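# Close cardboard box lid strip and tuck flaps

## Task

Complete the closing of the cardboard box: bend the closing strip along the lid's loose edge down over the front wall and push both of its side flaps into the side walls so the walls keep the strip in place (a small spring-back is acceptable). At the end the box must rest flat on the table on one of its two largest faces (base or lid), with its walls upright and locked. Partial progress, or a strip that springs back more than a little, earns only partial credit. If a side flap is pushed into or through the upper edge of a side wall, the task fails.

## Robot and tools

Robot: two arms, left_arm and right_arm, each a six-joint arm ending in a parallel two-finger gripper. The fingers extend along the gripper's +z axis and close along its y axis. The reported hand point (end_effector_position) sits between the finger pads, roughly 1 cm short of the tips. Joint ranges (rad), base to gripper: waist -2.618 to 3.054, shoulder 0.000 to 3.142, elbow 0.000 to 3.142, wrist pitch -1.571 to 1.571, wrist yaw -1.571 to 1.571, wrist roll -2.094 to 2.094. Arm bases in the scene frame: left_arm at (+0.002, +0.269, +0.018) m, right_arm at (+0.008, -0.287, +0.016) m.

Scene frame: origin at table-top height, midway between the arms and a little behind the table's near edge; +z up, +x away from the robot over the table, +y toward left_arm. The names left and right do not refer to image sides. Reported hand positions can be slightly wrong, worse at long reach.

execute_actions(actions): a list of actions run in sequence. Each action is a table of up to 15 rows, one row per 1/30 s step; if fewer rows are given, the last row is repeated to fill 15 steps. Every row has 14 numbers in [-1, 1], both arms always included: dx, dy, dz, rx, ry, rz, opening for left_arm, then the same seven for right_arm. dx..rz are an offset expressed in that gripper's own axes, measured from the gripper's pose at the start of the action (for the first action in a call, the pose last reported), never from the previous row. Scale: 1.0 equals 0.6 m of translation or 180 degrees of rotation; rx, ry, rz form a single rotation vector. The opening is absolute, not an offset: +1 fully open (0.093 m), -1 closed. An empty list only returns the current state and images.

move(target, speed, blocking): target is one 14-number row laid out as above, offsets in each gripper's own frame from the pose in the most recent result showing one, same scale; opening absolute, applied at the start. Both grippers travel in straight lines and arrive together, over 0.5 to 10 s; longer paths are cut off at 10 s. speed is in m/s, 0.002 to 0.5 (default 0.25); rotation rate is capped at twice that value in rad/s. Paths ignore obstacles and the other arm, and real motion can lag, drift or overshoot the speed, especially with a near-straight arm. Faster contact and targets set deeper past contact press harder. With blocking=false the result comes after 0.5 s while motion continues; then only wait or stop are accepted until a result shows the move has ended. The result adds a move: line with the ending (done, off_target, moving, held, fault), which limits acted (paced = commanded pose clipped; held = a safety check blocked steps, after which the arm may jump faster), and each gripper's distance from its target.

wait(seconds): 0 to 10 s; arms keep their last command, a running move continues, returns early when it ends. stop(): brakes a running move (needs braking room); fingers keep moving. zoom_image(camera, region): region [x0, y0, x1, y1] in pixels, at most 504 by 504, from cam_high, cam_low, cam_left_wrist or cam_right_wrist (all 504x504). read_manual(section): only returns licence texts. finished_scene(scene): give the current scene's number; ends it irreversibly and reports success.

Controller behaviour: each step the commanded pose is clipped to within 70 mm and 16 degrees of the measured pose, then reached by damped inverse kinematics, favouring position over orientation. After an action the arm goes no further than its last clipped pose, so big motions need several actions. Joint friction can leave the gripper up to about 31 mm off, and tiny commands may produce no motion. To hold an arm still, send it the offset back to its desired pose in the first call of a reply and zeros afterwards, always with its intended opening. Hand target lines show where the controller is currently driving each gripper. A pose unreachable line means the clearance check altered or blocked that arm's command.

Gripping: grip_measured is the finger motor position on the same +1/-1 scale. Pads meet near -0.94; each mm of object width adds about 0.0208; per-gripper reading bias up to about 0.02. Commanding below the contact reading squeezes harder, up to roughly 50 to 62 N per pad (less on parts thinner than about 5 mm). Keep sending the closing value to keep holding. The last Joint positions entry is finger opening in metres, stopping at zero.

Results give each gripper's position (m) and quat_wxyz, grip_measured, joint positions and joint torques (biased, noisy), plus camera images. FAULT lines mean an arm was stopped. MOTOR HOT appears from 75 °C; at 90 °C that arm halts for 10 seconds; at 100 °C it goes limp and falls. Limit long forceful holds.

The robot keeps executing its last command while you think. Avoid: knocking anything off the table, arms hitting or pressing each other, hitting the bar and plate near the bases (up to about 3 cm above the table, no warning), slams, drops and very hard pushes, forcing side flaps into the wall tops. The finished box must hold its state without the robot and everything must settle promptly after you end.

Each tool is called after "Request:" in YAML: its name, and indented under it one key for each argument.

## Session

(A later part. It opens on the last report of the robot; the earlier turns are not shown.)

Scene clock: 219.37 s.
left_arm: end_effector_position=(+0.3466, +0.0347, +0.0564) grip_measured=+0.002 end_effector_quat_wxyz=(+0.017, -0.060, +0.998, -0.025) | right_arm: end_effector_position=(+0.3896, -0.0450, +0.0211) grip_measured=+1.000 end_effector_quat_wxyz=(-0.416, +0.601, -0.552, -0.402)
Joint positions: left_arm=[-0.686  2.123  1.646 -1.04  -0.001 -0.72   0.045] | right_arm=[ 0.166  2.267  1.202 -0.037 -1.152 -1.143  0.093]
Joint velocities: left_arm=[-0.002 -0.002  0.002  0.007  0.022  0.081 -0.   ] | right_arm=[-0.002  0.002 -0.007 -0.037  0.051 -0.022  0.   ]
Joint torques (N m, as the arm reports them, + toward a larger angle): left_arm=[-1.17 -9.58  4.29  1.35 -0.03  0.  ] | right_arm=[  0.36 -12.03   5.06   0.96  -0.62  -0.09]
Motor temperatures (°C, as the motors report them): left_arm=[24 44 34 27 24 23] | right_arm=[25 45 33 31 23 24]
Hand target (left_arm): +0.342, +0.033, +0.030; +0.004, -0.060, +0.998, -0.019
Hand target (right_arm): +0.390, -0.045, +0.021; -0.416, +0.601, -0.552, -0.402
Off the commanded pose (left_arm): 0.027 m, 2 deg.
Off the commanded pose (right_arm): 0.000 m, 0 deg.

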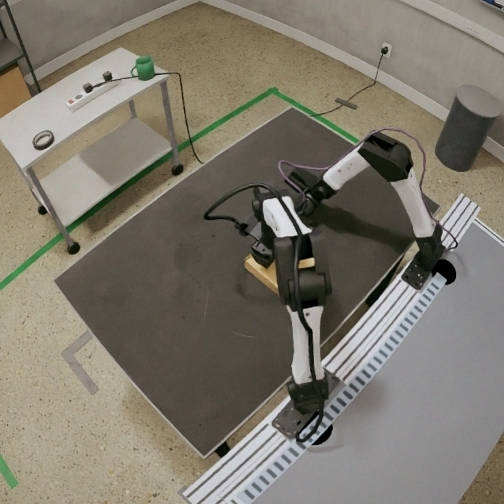

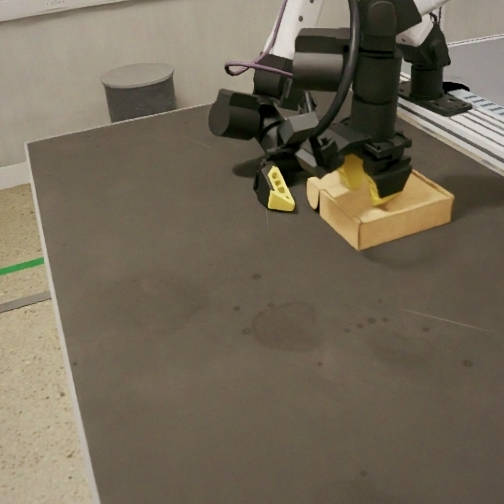

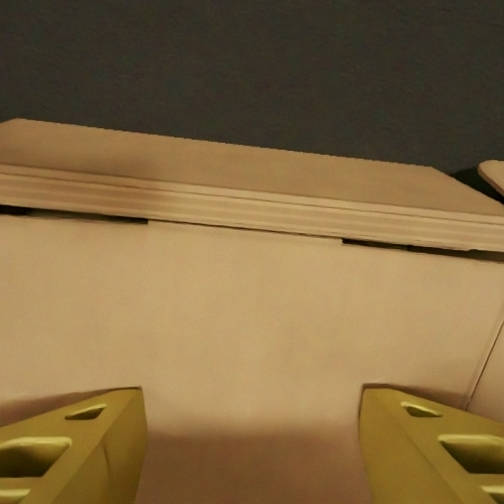

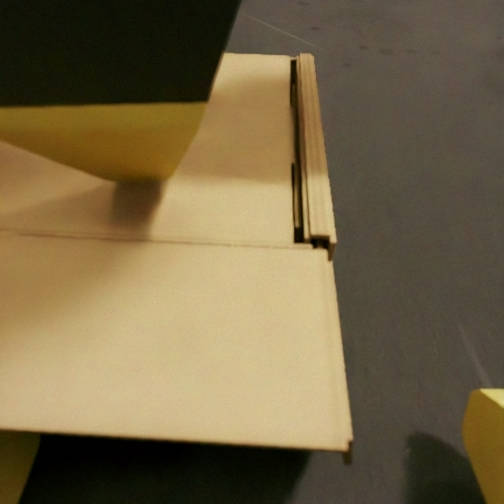

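Request:
execute_actions:
  actions:
    - [[0.008,0,0.045,-0.004,0.008,0,0.0,0,0,0,0,0,0,-0.3]]
    - [[0.008,0,0.045,-0.004,0.008,0,0.0,0,0,0,0,0,0,-0.72]]
    - [[0.008,0,0.045,-0.004,0.008,0,0.0,0,0,0,0,0,0,-0.72]]
    - [[0.008,0,0.045,-0.004,0.008,0,0.0,0,0,0,0,0,0,1]]
    - [[0.008,0,0.045,-0.004,0.008,0,0.0,0,0,0,0,0,0,1]]

Request:
zoom_image:
  camera: "cam_low"
  region: [240,140,400,260]

Scene clock: 230.27 s.
left_arm: end_effector_position=(+0.3469, +0.0346, +0.0564) grip_measured=+0.002 end_effector_quat_wxyz=(+0.018, -0.060, +0.998, -0.025) | right_arm: end_effector_position=(+0.3911, -0.0464, +0.0213) grip_measured=+1.000 end_effector_quat_wxyz=(-0.418, +0.599, -0.553, -0.401)
Joint positions: left_arm=[-0.686  2.123  1.646 -1.039 -0.001 -0.72   0.045] | right_arm=[ 0.162  2.267  1.202 -0.033 -1.152 -1.141  0.093]
Joint velocities: left_arm=[-0.027  0.002  0.002 -0.037  0.081 -0.022 -0.002] | right_arm=[ 0.007  0.007 -0.007 -0.007  0.037  0.007  0.   ]
Joint torques (N m, as the arm reports them, + toward a larger angle): left_arm=[-1.13 -9.59  4.26  1.37  0.05  0.02] | right_arm=[  0.34 -12.09   5.02   0.94  -0.6   -0.1 ]
Motor temperatures (°C, as the motors report them): left_arm=[24 44 34 27 24 23] | right_arm=[25 46 33 31 23 24]
Hand target (left_arm): +0.342, +0.033, +0.030; +0.004, -0.060, +0.998, -0.019
Hand target (right_arm): +0.391, -0.046, +0.021; -0.418, +0.600, -0.553, -0.401
Off the commanded pose (left_arm): 0.027 m, 2 deg.
Off the commanded pose (right_arm): 0.000 m, 0 deg.

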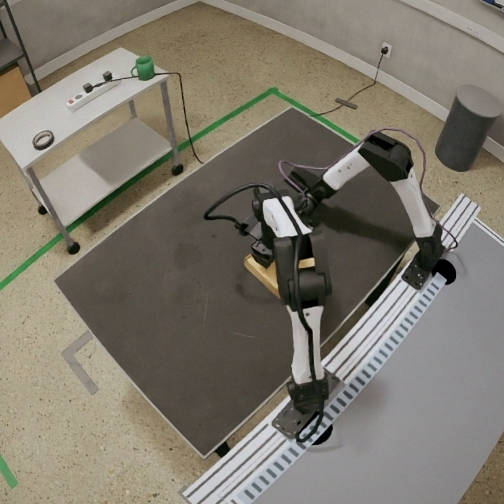

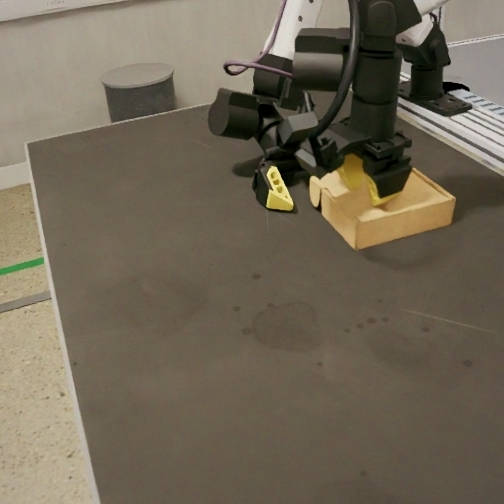

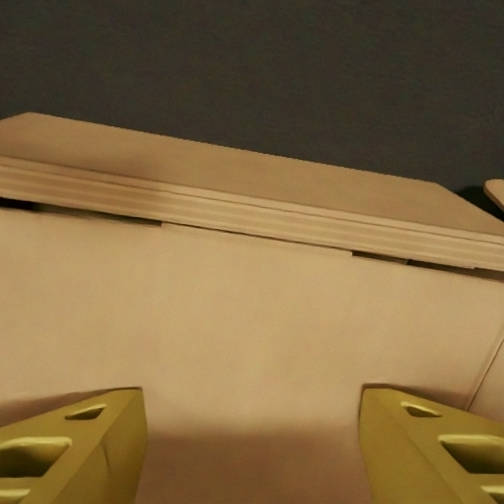

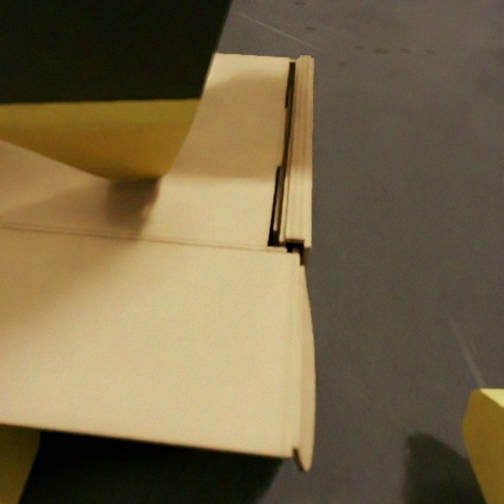

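Region (240, 140, 400, 260) of cam_low's 504x504 image, scaled by 3.150, with more detail than that image has; it fills the top 378 rows of this view, and the rest is white.

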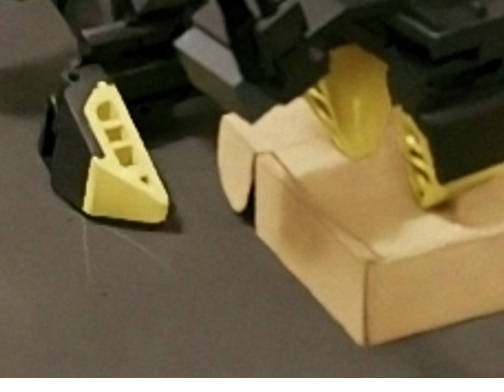

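Request:
move:
  target: [0,0,-0.1,0,0,0,0.0,0,0,0,0,0,0,1.0]
  speed: 0.1

Request:
move:
  target: [0.22,-0.077,0.06,-0.183,-0.198,0.539,0.45,0,0,0,0,0,0,1.0]
  speed: 0.3

Scene clock: 266.97 s.
left_arm: end_effector_position=(+0.3435, +0.0380, +0.1088) grip_measured=+0.002 end_effector_quat_wxyz=(+0.015, -0.060, +0.998, -0.023) | right_arm: end_effector_position=(+0.3911, -0.0464, +0.0213) grip_measured=+1.000 end_effector_quat_wxyz=(-0.418, +0.599, -0.553, -0.401)
Joint positions: left_arm=[-0.686  2.082  1.794 -1.235 -0.001 -0.72   0.045] | right_arm=[ 0.162  2.267  1.202 -0.033 -1.152 -1.141  0.093]
Joint velocities: left_arm=[ 0.002 -0.022 -0.007 -0.037  0.022 -0.022  0.   ] | right_arm=[-0.007  0.007  0.007 -0.081  0.022 -0.051  0.   ]
Joint torques (N m, as the arm reports them, + toward a larger angle): left_arm=[ -0.5  -13.09   9.02   0.45  -0.04   0.1 ] | right_arm=[  0.43 -12.15   5.15   0.95  -0.57  -0.05]
Motor temperatures (°C, as the motors report them): left_arm=[24 45 33 27 24 23] | right_arm=[25 50 33 31 23 24]
Hand target (left_arm): +0.344, +0.039, +0.116; +0.018, -0.060, +0.998, -0.025
Hand target (right_arm): +0.391, -0.046, +0.021; -0.418, +0.599, -0.553, -0.401
Off the commanded pose (left_arm): 0.008 m, 0 deg.
Off the commanded pose (right_arm): 0.000 m, 0 deg.
move: done

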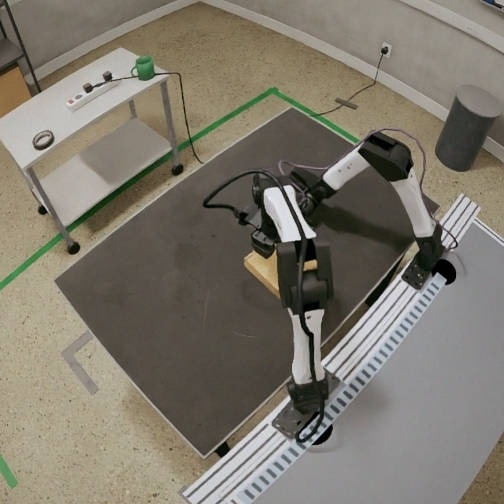

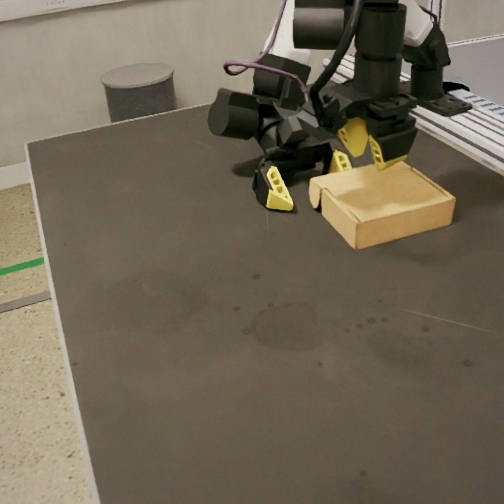

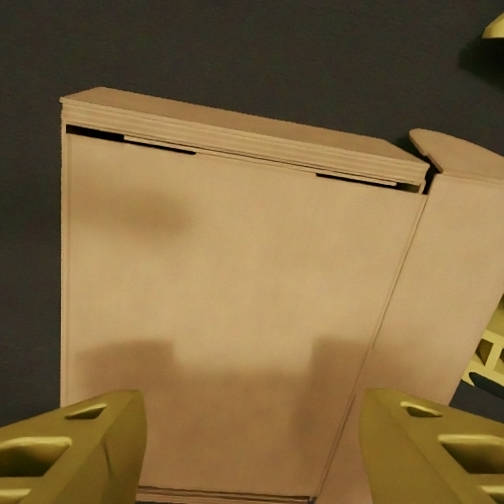

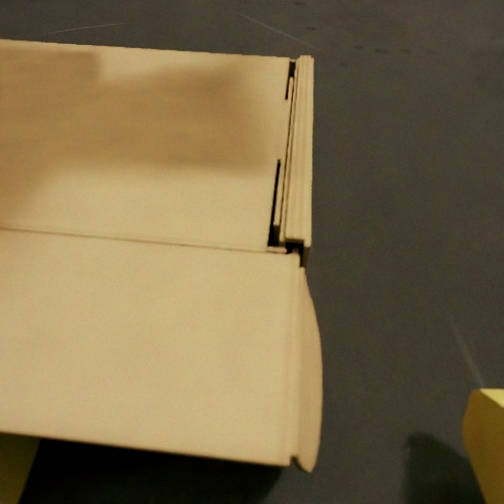

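Scene clock: 270.80 s.
left_arm: end_effector_position=(+0.2242, -0.0318, +0.0731) grip_measured=+0.448 end_effector_quat_wxyz=(+0.272, +0.674, +0.635, +0.262) | right_arm: end_effector_position=(+0.3911, -0.0464, +0.0213) grip_measured=+1.000 end_effector_quat_wxyz=(-0.418, +0.599, -0.553, -0.401)
Joint positions: left_arm=[-1.324  1.782  0.997 -0.448 -0.719  0.527  0.067] | right_arm=[ 0.162  2.267  1.202 -0.033 -1.152 -1.141  0.093]
Joint velocities: left_arm=[0.002 0.007 0.002 0.007 0.007 0.095 0.   ] | right_arm=[ 0.007  0.002  0.012 -0.095  0.022 -0.037  0.   ]
Joint torques (N m, as the arm reports them, + toward a larger angle): left_arm=[ -1.2  -10.66   5.2    1.5   -0.43   0.08] | right_arm=[  0.2  -11.97   5.17   0.96  -0.6   -0.08]
Motor temperatures (°C, as the motors report them): left_arm=[24 46 33 26 24 23] | right_arm=[25 50 33 31 23 24]
Hand target (left_arm): +0.221, -0.029, +0.074; +0.276, +0.676, +0.630, +0.263
Hand target (right_arm): +0.391, -0.046, +0.021; -0.418, +0.599, -0.553, -0.401
Off the commanded pose (left_arm): 0.008 m, 1 deg.
Off the commanded pose (right_arm): 0.000 m, 0 deg.
move: done

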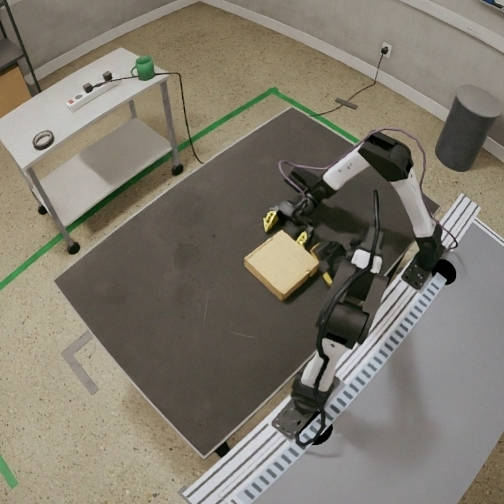

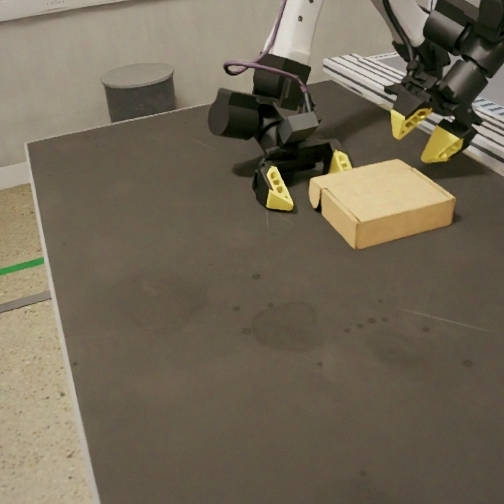

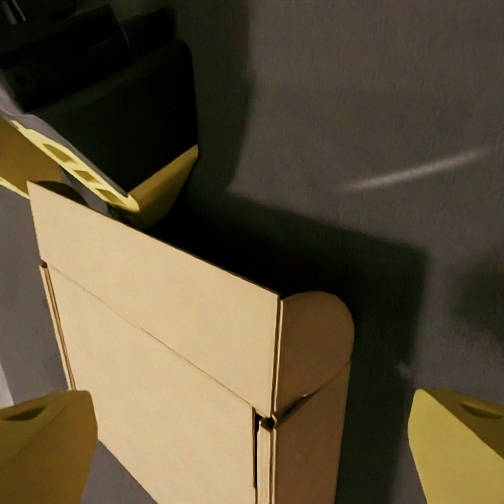

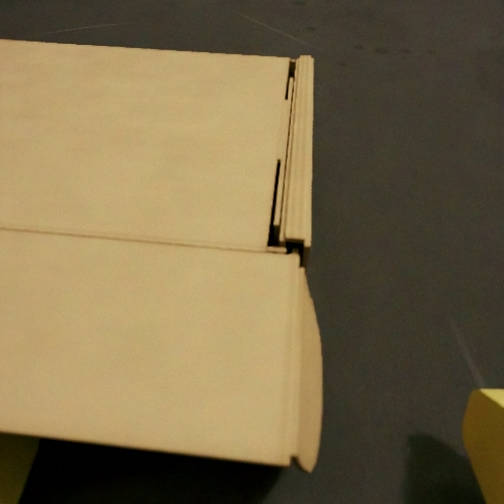

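Request:
move:
  target: [0.008,-0.01,0.072,0,0,0,0.0,0.008,0.03,0,0,0,0,1.0]
  speed: 0.05

Scene clock: 282.97 s.
left_arm: end_effector_position=(+0.2518, -0.0361, +0.0541) grip_measured=+0.002 end_effector_quat_wxyz=(+0.289, +0.665, +0.638, +0.259) | right_arm: end_effector_position=(+0.3851, -0.0477, +0.0237) grip_measured=+1.000 end_effector_quat_wxyz=(-0.429, +0.602, -0.546, -0.394)
Joint positions: left_arm=[-1.251  1.846  0.965 -0.255 -0.699  0.615  0.045] | right_arm=[ 0.162  2.241  1.147  0.035 -1.153 -1.132  0.093]
Joint velocities: left_arm=[-0.002  0.012 -0.002  0.007  0.007  0.007 -0.001] | right_arm=[-0.012  0.002 -0.002  0.022 -0.037 -0.081  0.   ]
Joint torques (N m, as the arm reports them, + toward a larger angle): left_arm=[-0.2  -7.6   5.09  1.7  -0.23  0.05] | right_arm=[  0.54 -11.95   2.79   1.03  -0.55  -0.11]
Motor temperatures (°C, as the motors report them): left_arm=[24 46 34 27 24 23] | right_arm=[25 51 33 31 23 24]
Hand target (left_arm): +0.250, -0.029, +0.038; +0.271, +0.674, +0.636, +0.262
Hand target (right_arm): +0.374, -0.049, +0.016; -0.417, +0.599, -0.553, -0.401
Off the commanded pose (left_arm): 0.018 m, 2 deg.
Off the commanded pose (right_arm): 0.014 m, 2 deg.
move: off_target (left_arm, right_arm)

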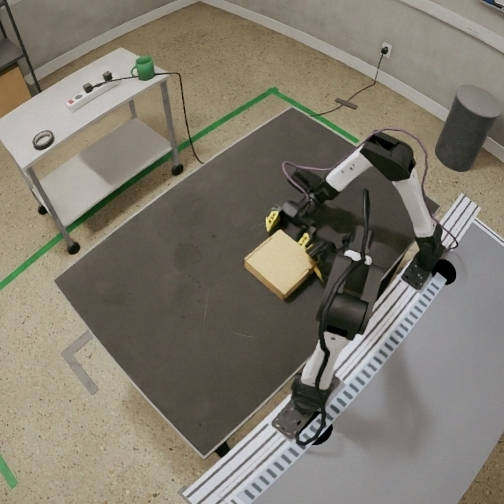

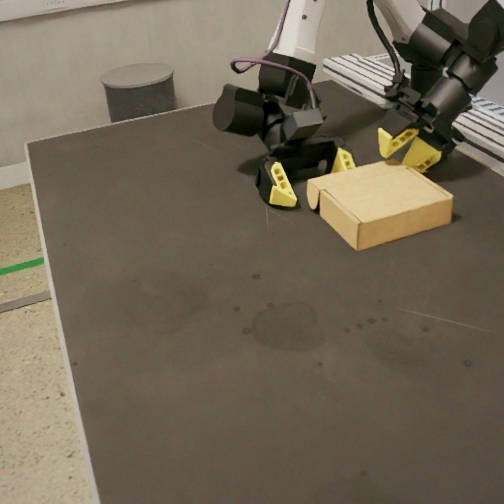

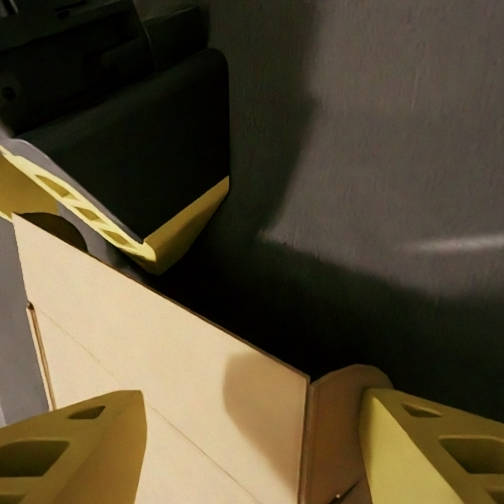

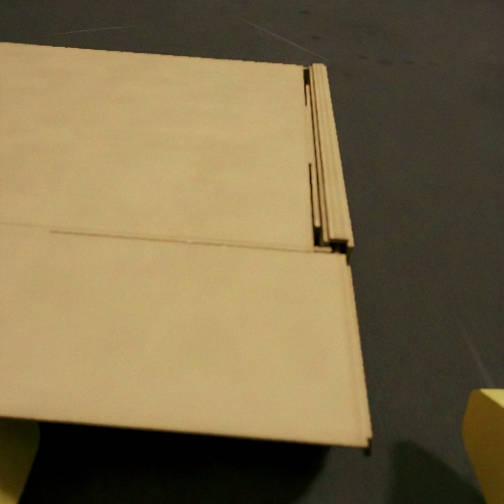

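Request:
move:
  target: [0.015,-0.035,0.033,0,0,0,0.0,0.02,0.015,0.005,0,0.015,0.045,1.0]
  speed: 0.04

Scene clock: 294.83 s.
left_arm: end_effector_position=(+0.2520, -0.0372, +0.0406) grip_measured=+0.002 end_effector_quat_wxyz=(+0.306, +0.658, +0.639, +0.253) | right_arm: end_effector_position=(+0.3872, -0.0489, +0.0204) grip_measured=+1.000 end_effector_quat_wxyz=(-0.408, +0.578, -0.580, -0.404)
Joint positions: left_arm=[-1.251  1.87   0.911 -0.137 -0.699  0.619  0.045] | right_arm=[ 0.162  2.241  1.147  0.035 -1.129 -1.039  0.093]
Joint velocities: left_arm=[ 0.002 -0.012 -0.012  0.081  0.066 -0.007 -0.001] | right_arm=[ 0.012  0.007  0.002 -0.037  0.037 -0.051  0.   ]
Joint torques (N m, as the arm reports them, + toward a larger angle): left_arm=[ 0.09 -7.6   4.92  1.79 -0.31  0.07] | right_arm=[  0.88 -11.79   3.24   0.87  -0.4    0.07]
Motor temperatures (°C, as the motors report them): left_arm=[24 45 34 27 24 23] | right_arm=[25 51 33 31 23 24]
Hand target (left_arm): +0.251, -0.028, +0.025; +0.289, +0.665, +0.638, +0.259
Hand target (right_arm): +0.377, -0.049, +0.011; -0.387, +0.572, -0.597, -0.409
Off the commanded pose (left_arm): 0.018 m, 2 deg.
Off the commanded pose (right_arm): 0.014 m, 3 deg.
move: off_target (left_arm, right_arm)

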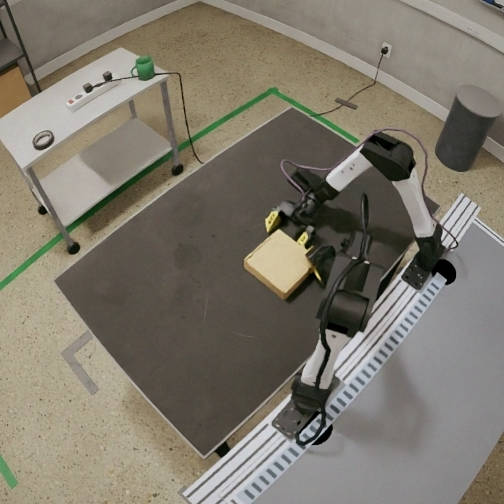

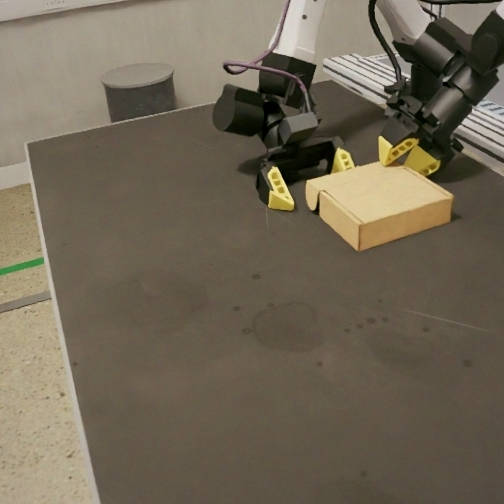

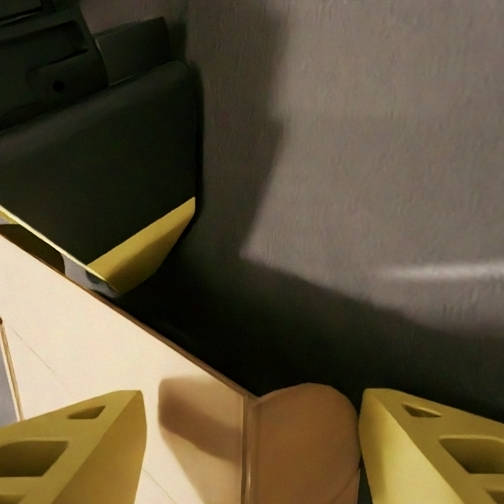

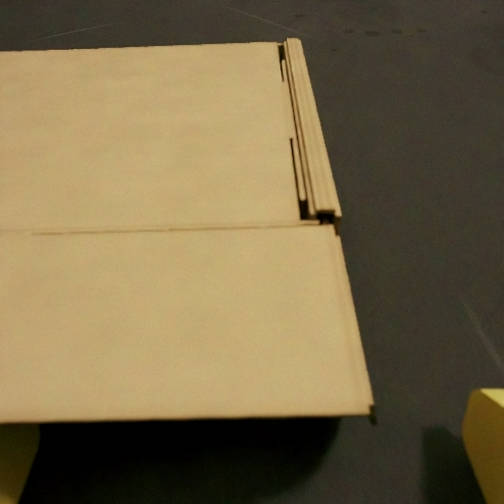

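Request:
execute_actions:
  actions:
    - [[0,0,0,0,0,0,-0.3,0,0,0,0,0,0,0.0]]
    - [[0,0,0,0,0,0,-0.5,0,0,0,0,0,0,-0.2]]
    - [[0,0,0,0,0,0,-0.5,0,0,0,0,0,0,-0.2]]

Scene clock: 311.83 s.
left_arm: end_effector_position=(+0.2545, -0.0371, +0.0433) grip_measured=-0.497 end_effector_quat_wxyz=(+0.312, +0.653, +0.640, +0.259) | right_arm: end_effector_position=(+0.3873, -0.0488, +0.0205) grip_measured=-0.198 end_effector_quat_wxyz=(-0.408, +0.578, -0.580, -0.403)
Joint positions: left_arm=[-1.251  1.87   0.911 -0.127 -0.716  0.619  0.021] | right_arm=[ 0.162  2.241  1.147  0.036 -1.129 -1.039  0.036]
Joint velocities: left_arm=[-0.002  0.007 -0.017  0.022 -0.11   0.051 -0.001] | right_arm=[-0.007 -0.002  0.002  0.007 -0.051  0.066  0.   ]
Joint torques (N m, as the arm reports them, + toward a larger angle): left_arm=[-0.68 -9.73  6.8   1.62 -0.32 -0.03] | right_arm=[  0.19 -11.79   5.05   1.03  -0.57  -0.06]
Motor temperatures (°C, as the motors report them): left_arm=[24 44 34 28 24 23] | right_arm=[25 52 32 31 23 24]
Hand target (left_arm): +0.254, -0.037, +0.043; +0.312, +0.654, +0.640, +0.258
Hand target (right_arm): +0.387, -0.049, +0.020; -0.408, +0.578, -0.580, -0.403
Off the commanded pose (left_arm): 0.000 m, 0 deg.
Off the commanded pose (right_arm): 0.000 m, 0 deg.

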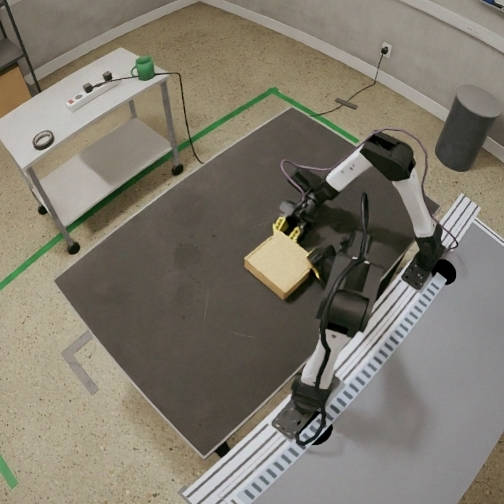

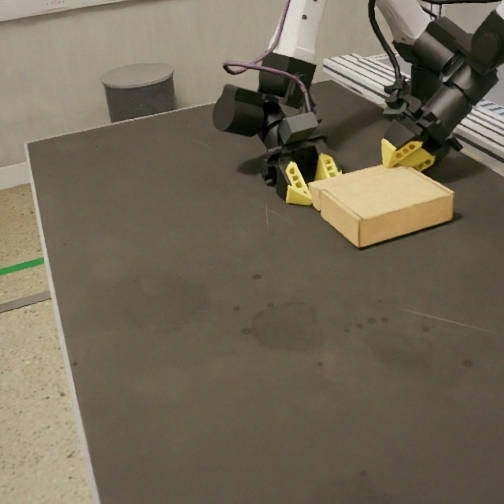

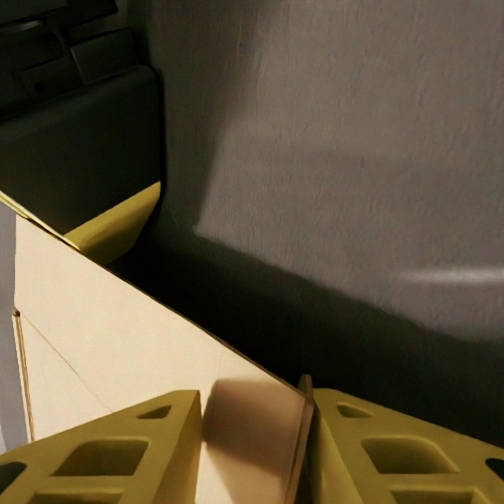

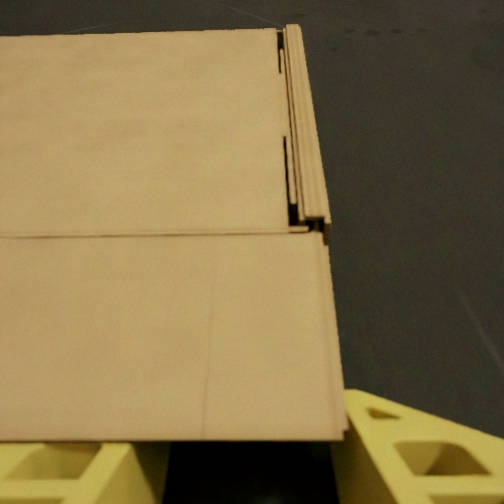

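Request:
execute_actions:
  actions:
    - [[0,0,0,0,0,0,-0.35,0,0,0,0,0,0,-0.2]]
    - [[0,0,0,0,0,0,-0.35,0,0,0,0,0,0,-0.4]]
    - [[0,0,0,0,0,0,-0.35,0,0,0,0,0,0,-0.55]]
    - [[0,0,0,0,0,0,-0.35,0,0,0,0,0,0,-0.55]]

Request:
zoom_image:
  camera: "cam_low"
  region: [240,140,400,260]

Scene clock: 320.17 s.
left_arm: end_effector_position=(+0.2545, -0.0371, +0.0433) grip_measured=-0.352 end_effector_quat_wxyz=(+0.312, +0.653, +0.640, +0.259) | right_arm: end_effector_position=(+0.3873, -0.0488, +0.0205) grip_measured=-0.548 end_effector_quat_wxyz=(-0.408, +0.578, -0.580, -0.403)
Joint positions: left_arm=[-1.251  1.87   0.911 -0.127 -0.717  0.619  0.028] | right_arm=[ 0.162  2.241  1.147  0.036 -1.129 -1.039  0.019]
Joint velocities: left_arm=[-0.012  0.002 -0.002  0.037  0.007  0.007 -0.001] | right_arm=[ 0.012  0.002  0.017 -0.051 -0.037  0.022 -0.001]
Joint torques (N m, as the arm reports them, + toward a larger angle): left_arm=[-0.53 -9.76  6.76  1.62 -0.33  0.03] | right_arm=[  0.17 -11.83   4.93   1.01  -0.61  -0.09]
Motor temperatures (°C, as the motors report them): left_arm=[24 44 34 28 24 23] | right_arm=[25 52 32 31 23 24]
Hand target (left_arm): +0.255, -0.037, +0.043; +0.312, +0.653, +0.640, +0.259
Hand target (right_arm): +0.387, -0.049, +0.020; -0.408, +0.578, -0.580, -0.403
Off the commanded pose (left_arm): 0.000 m, 0 deg.
Off the commanded pose (right_arm): 0.000 m, 0 deg.

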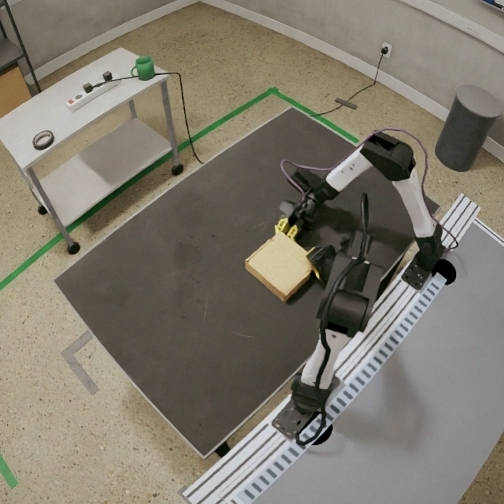

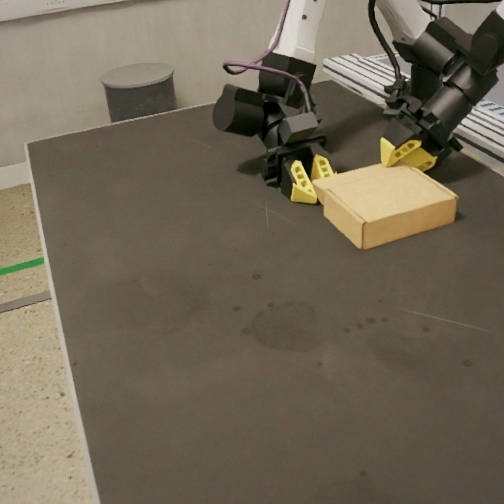

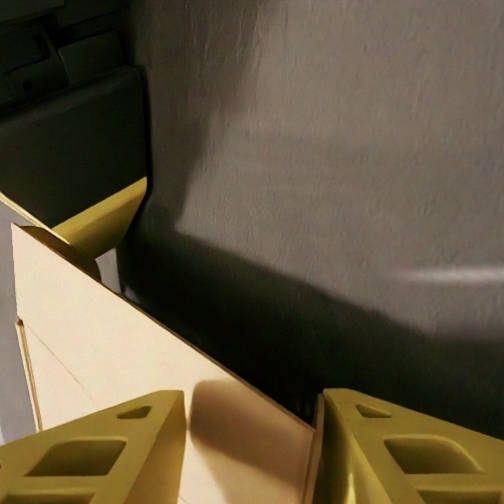

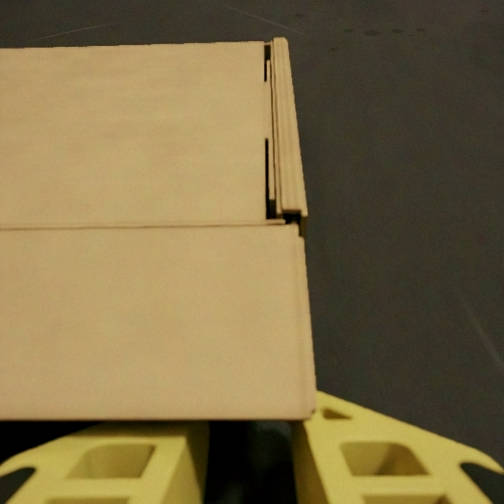

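Region (240, 140, 400, 260) of cam_low's 504x504 image, scaled by 3.150, with more detail than that image has; it fills the top 378 rows of this view, and the rest is white.

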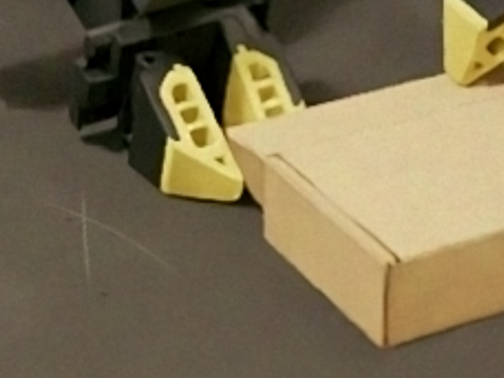

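Request:
move:
  target: [0,0,0,0,0,0,-0.35,0.004,0.025,0.006,0,0,0,-0.55]
  speed: 0.03

Request:
zoom_image:
  camera: "cam_low"
  region: [240,140,400,260]

Scene clock: 328.13 s.
left_arm: end_effector_position=(+0.2545, -0.0371, +0.0433) grip_measured=-0.352 end_effector_quat_wxyz=(+0.312, +0.653, +0.640, +0.259) | right_arm: end_effector_position=(+0.3829, -0.0498, +0.0204) grip_measured=-0.548 end_effector_quat_wxyz=(-0.418, +0.578, -0.577, -0.399)
Joint positions: left_arm=[-1.251  1.87   0.911 -0.127 -0.717  0.619  0.028] | right_arm=[ 0.162  2.226  1.099  0.107 -1.129 -1.02   0.019]
Joint velocities: left_arm=[ 0.002  0.002 -0.012 -0.007 -0.081 -0.022 -0.   ] | right_arm=[-0.002 -0.012 -0.022  0.081 -0.095  0.11  -0.   ]
Joint torques (N m, as the arm reports them, + toward a larger angle): left_arm=[-0.65 -9.74  6.78  1.61 -0.34  0.  ] | right_arm=[  1.4  -12.37   2.98   1.09  -0.55  -0.02]
Motor temperatures (°C, as the motors report them): left_arm=[24 45 34 28 24 23] | right_arm=[25 52 33 31 23 24]
Hand target (left_arm): +0.255, -0.037, +0.043; +0.312, +0.653, +0.640, +0.259
Hand target (right_arm): +0.372, -0.046, +0.017; -0.408, +0.578, -0.580, -0.404
Off the commanded pose (left_arm): 0.000 m, 0 deg.
Off the commanded pose (right_arm): 0.012 m, 1 deg.
move: off_target (right_arm)

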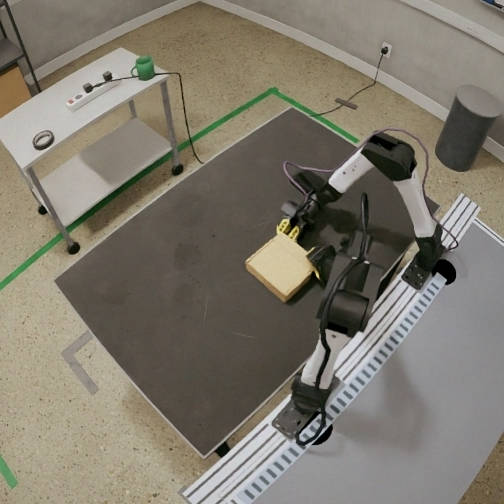

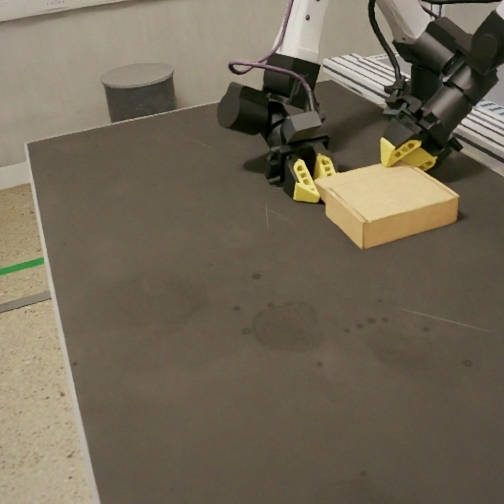

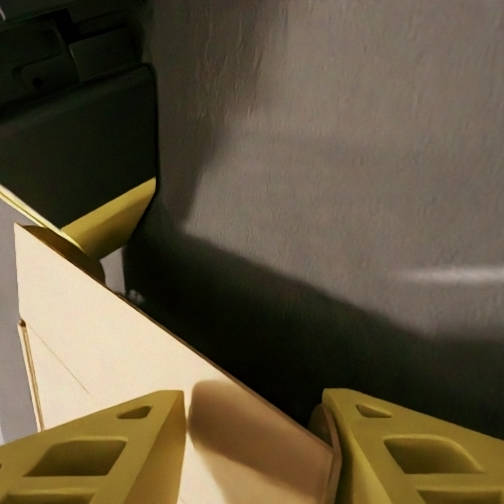

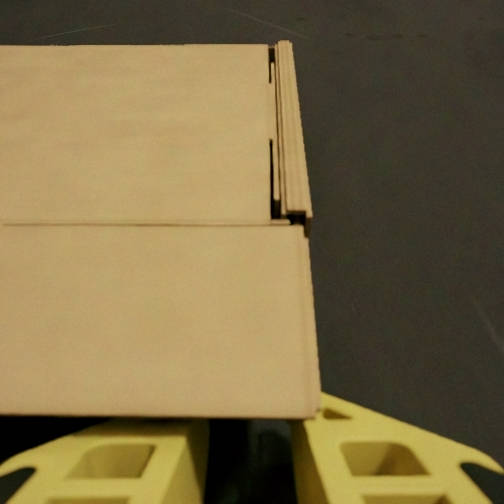

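Region (240, 140, 400, 260) of cam_low's 504x504 image, scaled by 3.150, with more detail than that image has; it fills the top 378 rows of this view, and the rest is white.

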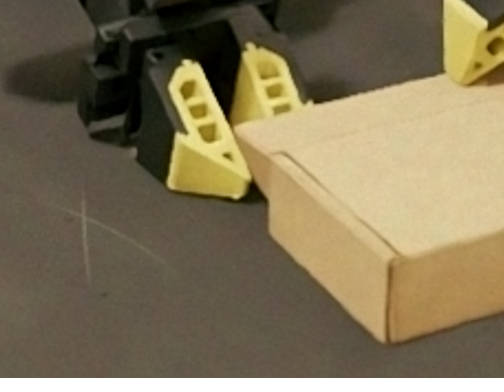

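Request:
move:
  target: [0,0,0,0,0,0,-0.35,0.004,0.025,0.006,0,0,0,-0.55]
  speed: 0.03

Request:
zoom_image:
  camera: "cam_low"
  region: [240,140,400,260]

Scene clock: 341.33 s.
left_arm: end_effector_position=(+0.2544, -0.0372, +0.0432) grip_measured=-0.352 end_effector_quat_wxyz=(+0.312, +0.653, +0.640, +0.259) | right_arm: end_effector_position=(+0.3793, -0.0506, +0.0202) grip_measured=-0.548 end_effector_quat_wxyz=(-0.428, +0.578, -0.573, -0.393)
Joint positions: left_arm=[-1.251  1.87   0.911 -0.127 -0.716  0.619  0.028] | right_arm=[ 0.162  2.215  1.055  0.182 -1.128 -0.999  0.019]
Joint velocities: left_arm=[-0.002 -0.007 -0.007 -0.007 -0.066 -0.037 -0.001] | right_arm=[-0.002  0.002  0.002  0.007 -0.037 -0.037 -0.   ]
Joint torques (N m, as the arm reports them, + toward a larger angle): left_arm=[-0.63 -9.72  6.81  1.62 -0.36  0.02] | right_arm=[  1.39 -12.15   2.95   1.15  -0.54  -0.02]
Motor temperatures (°C, as the motors report them): left_arm=[24 45 35 28 24 23] | right_arm=[25 53 32 31 23 24]
Hand target (left_arm): +0.254, -0.037, +0.043; +0.312, +0.653, +0.640, +0.259
Hand target (right_arm): +0.368, -0.047, +0.017; -0.418, +0.578, -0.576, -0.399
Off the commanded pose (left_arm): 0.000 m, 0 deg.
Off the commanded pose (right_arm): 0.012 m, 1 deg.
move: off_target (right_arm)

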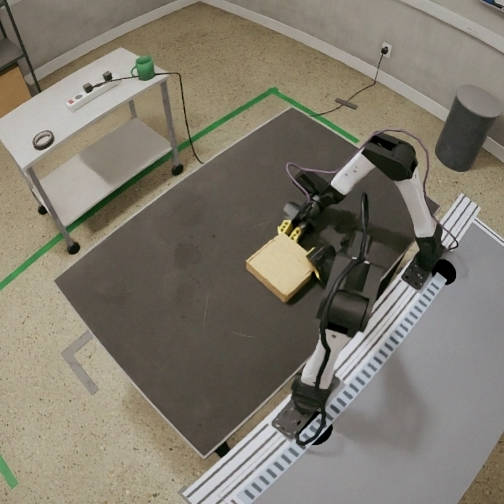

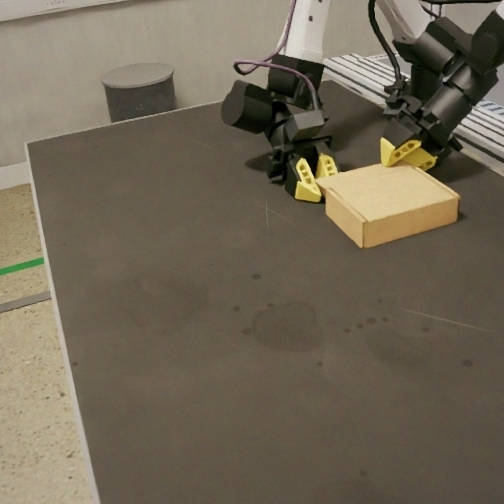

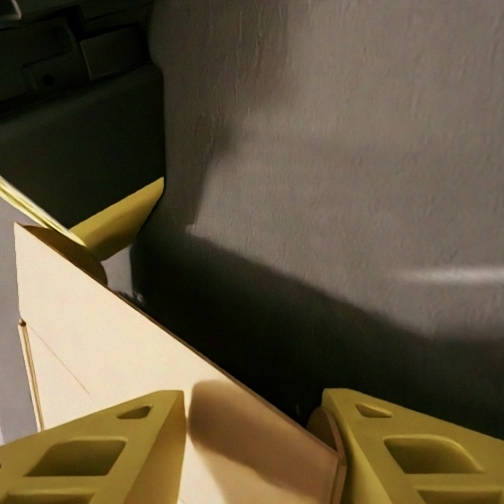

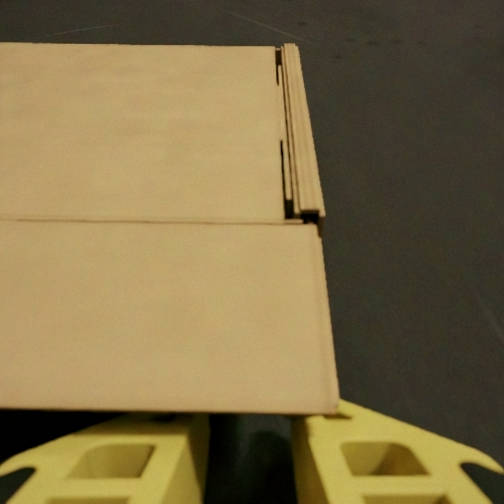

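Region (240, 140, 400, 260) of cam_low's 504x504 image, scaled by 3.150, with more detail than that image has; it fills the top 378 rows of this view, and the rest is white.

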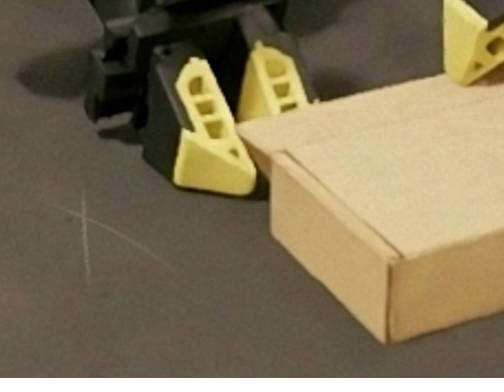

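Open right and check.

Request:
execute_actions:
  actions:
    - [[0,0,0,0,0,0,-0.35,0,0,0,0,0,0,1]]
    - [[0,0,0,0,0,0,-0.35,0,0,0,0,0,0,1]]

Request:
zoom_image:
  camera: "cam_low"
  region: [240,140,400,260]

Scene clock: 346.40 s.
left_arm: end_effector_position=(+0.2544, -0.0372, +0.0432) grip_measured=-0.352 end_effector_quat_wxyz=(+0.312, +0.653, +0.640, +0.259) | right_arm: end_effector_position=(+0.3804, -0.0503, +0.0214) grip_measured=+1.000 end_effector_quat_wxyz=(-0.432, +0.578, -0.571, -0.392)
Joint positions: left_arm=[-1.251  1.87   0.911 -0.127 -0.716  0.619  0.028] | right_arm=[ 0.162  2.215  1.054  0.195 -1.13  -0.992  0.093]
Joint velocities: left_arm=[-0.017 -0.002  0.002  0.051 -0.081 -0.007 -0.001] | right_arm=[ 0.002 -0.002 -0.022  0.081 -0.007 -0.022  0.   ]
Joint torques (N m, as the arm reports them, + toward a larger angle): left_arm=[-0.7  -9.73  6.74  1.64 -0.37 -0.01] | right_arm=[  0.19 -11.48   4.74   1.12  -0.58  -0.1 ]
Motor temperatures (°C, as the motors report them): left_arm=[24 45 35 28 24 23] | right_arm=[25 53 32 31 23 24]
Hand target (left_arm): +0.254, -0.037, +0.043; +0.312, +0.653, +0.640, +0.259
Hand target (right_arm): +0.380, -0.050, +0.021; -0.431, +0.578, -0.571, -0.392
Off the commanded pose (left_arm): 0.000 m, 0 deg.
Off the commanded pose (right_arm): 0.000 m, 0 deg.

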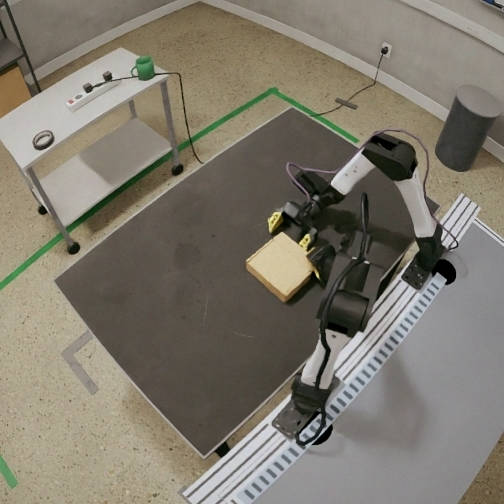

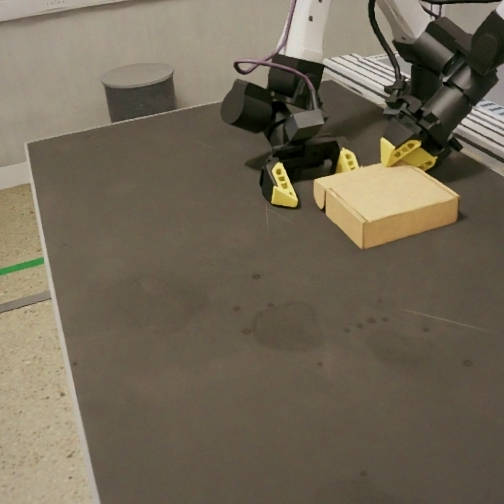

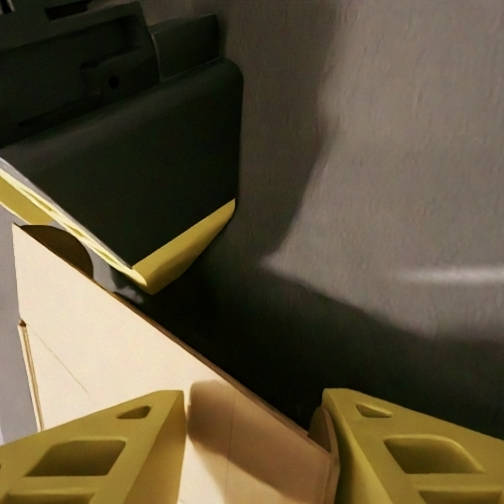

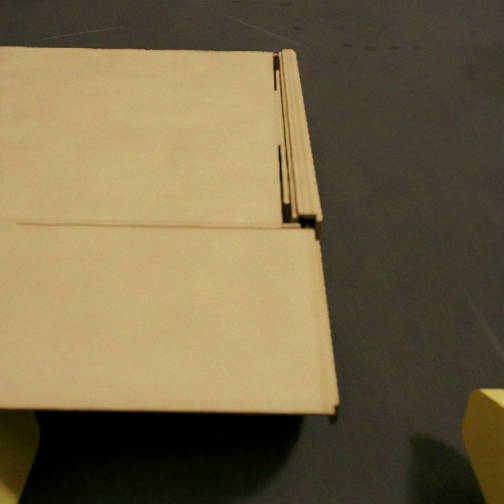

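Region (240, 140, 400, 260) of cam_low's 504x504 image, scaled by 3.150, with more detail than that image has; it fills the top 378 rows of this view, and the rest is white.

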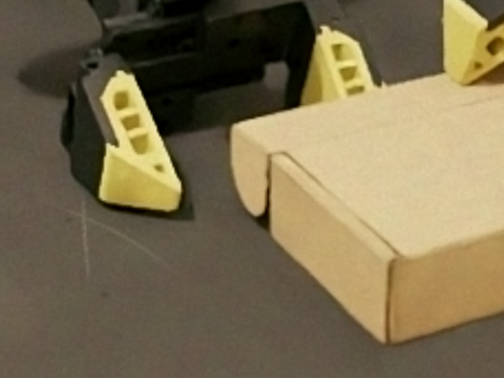

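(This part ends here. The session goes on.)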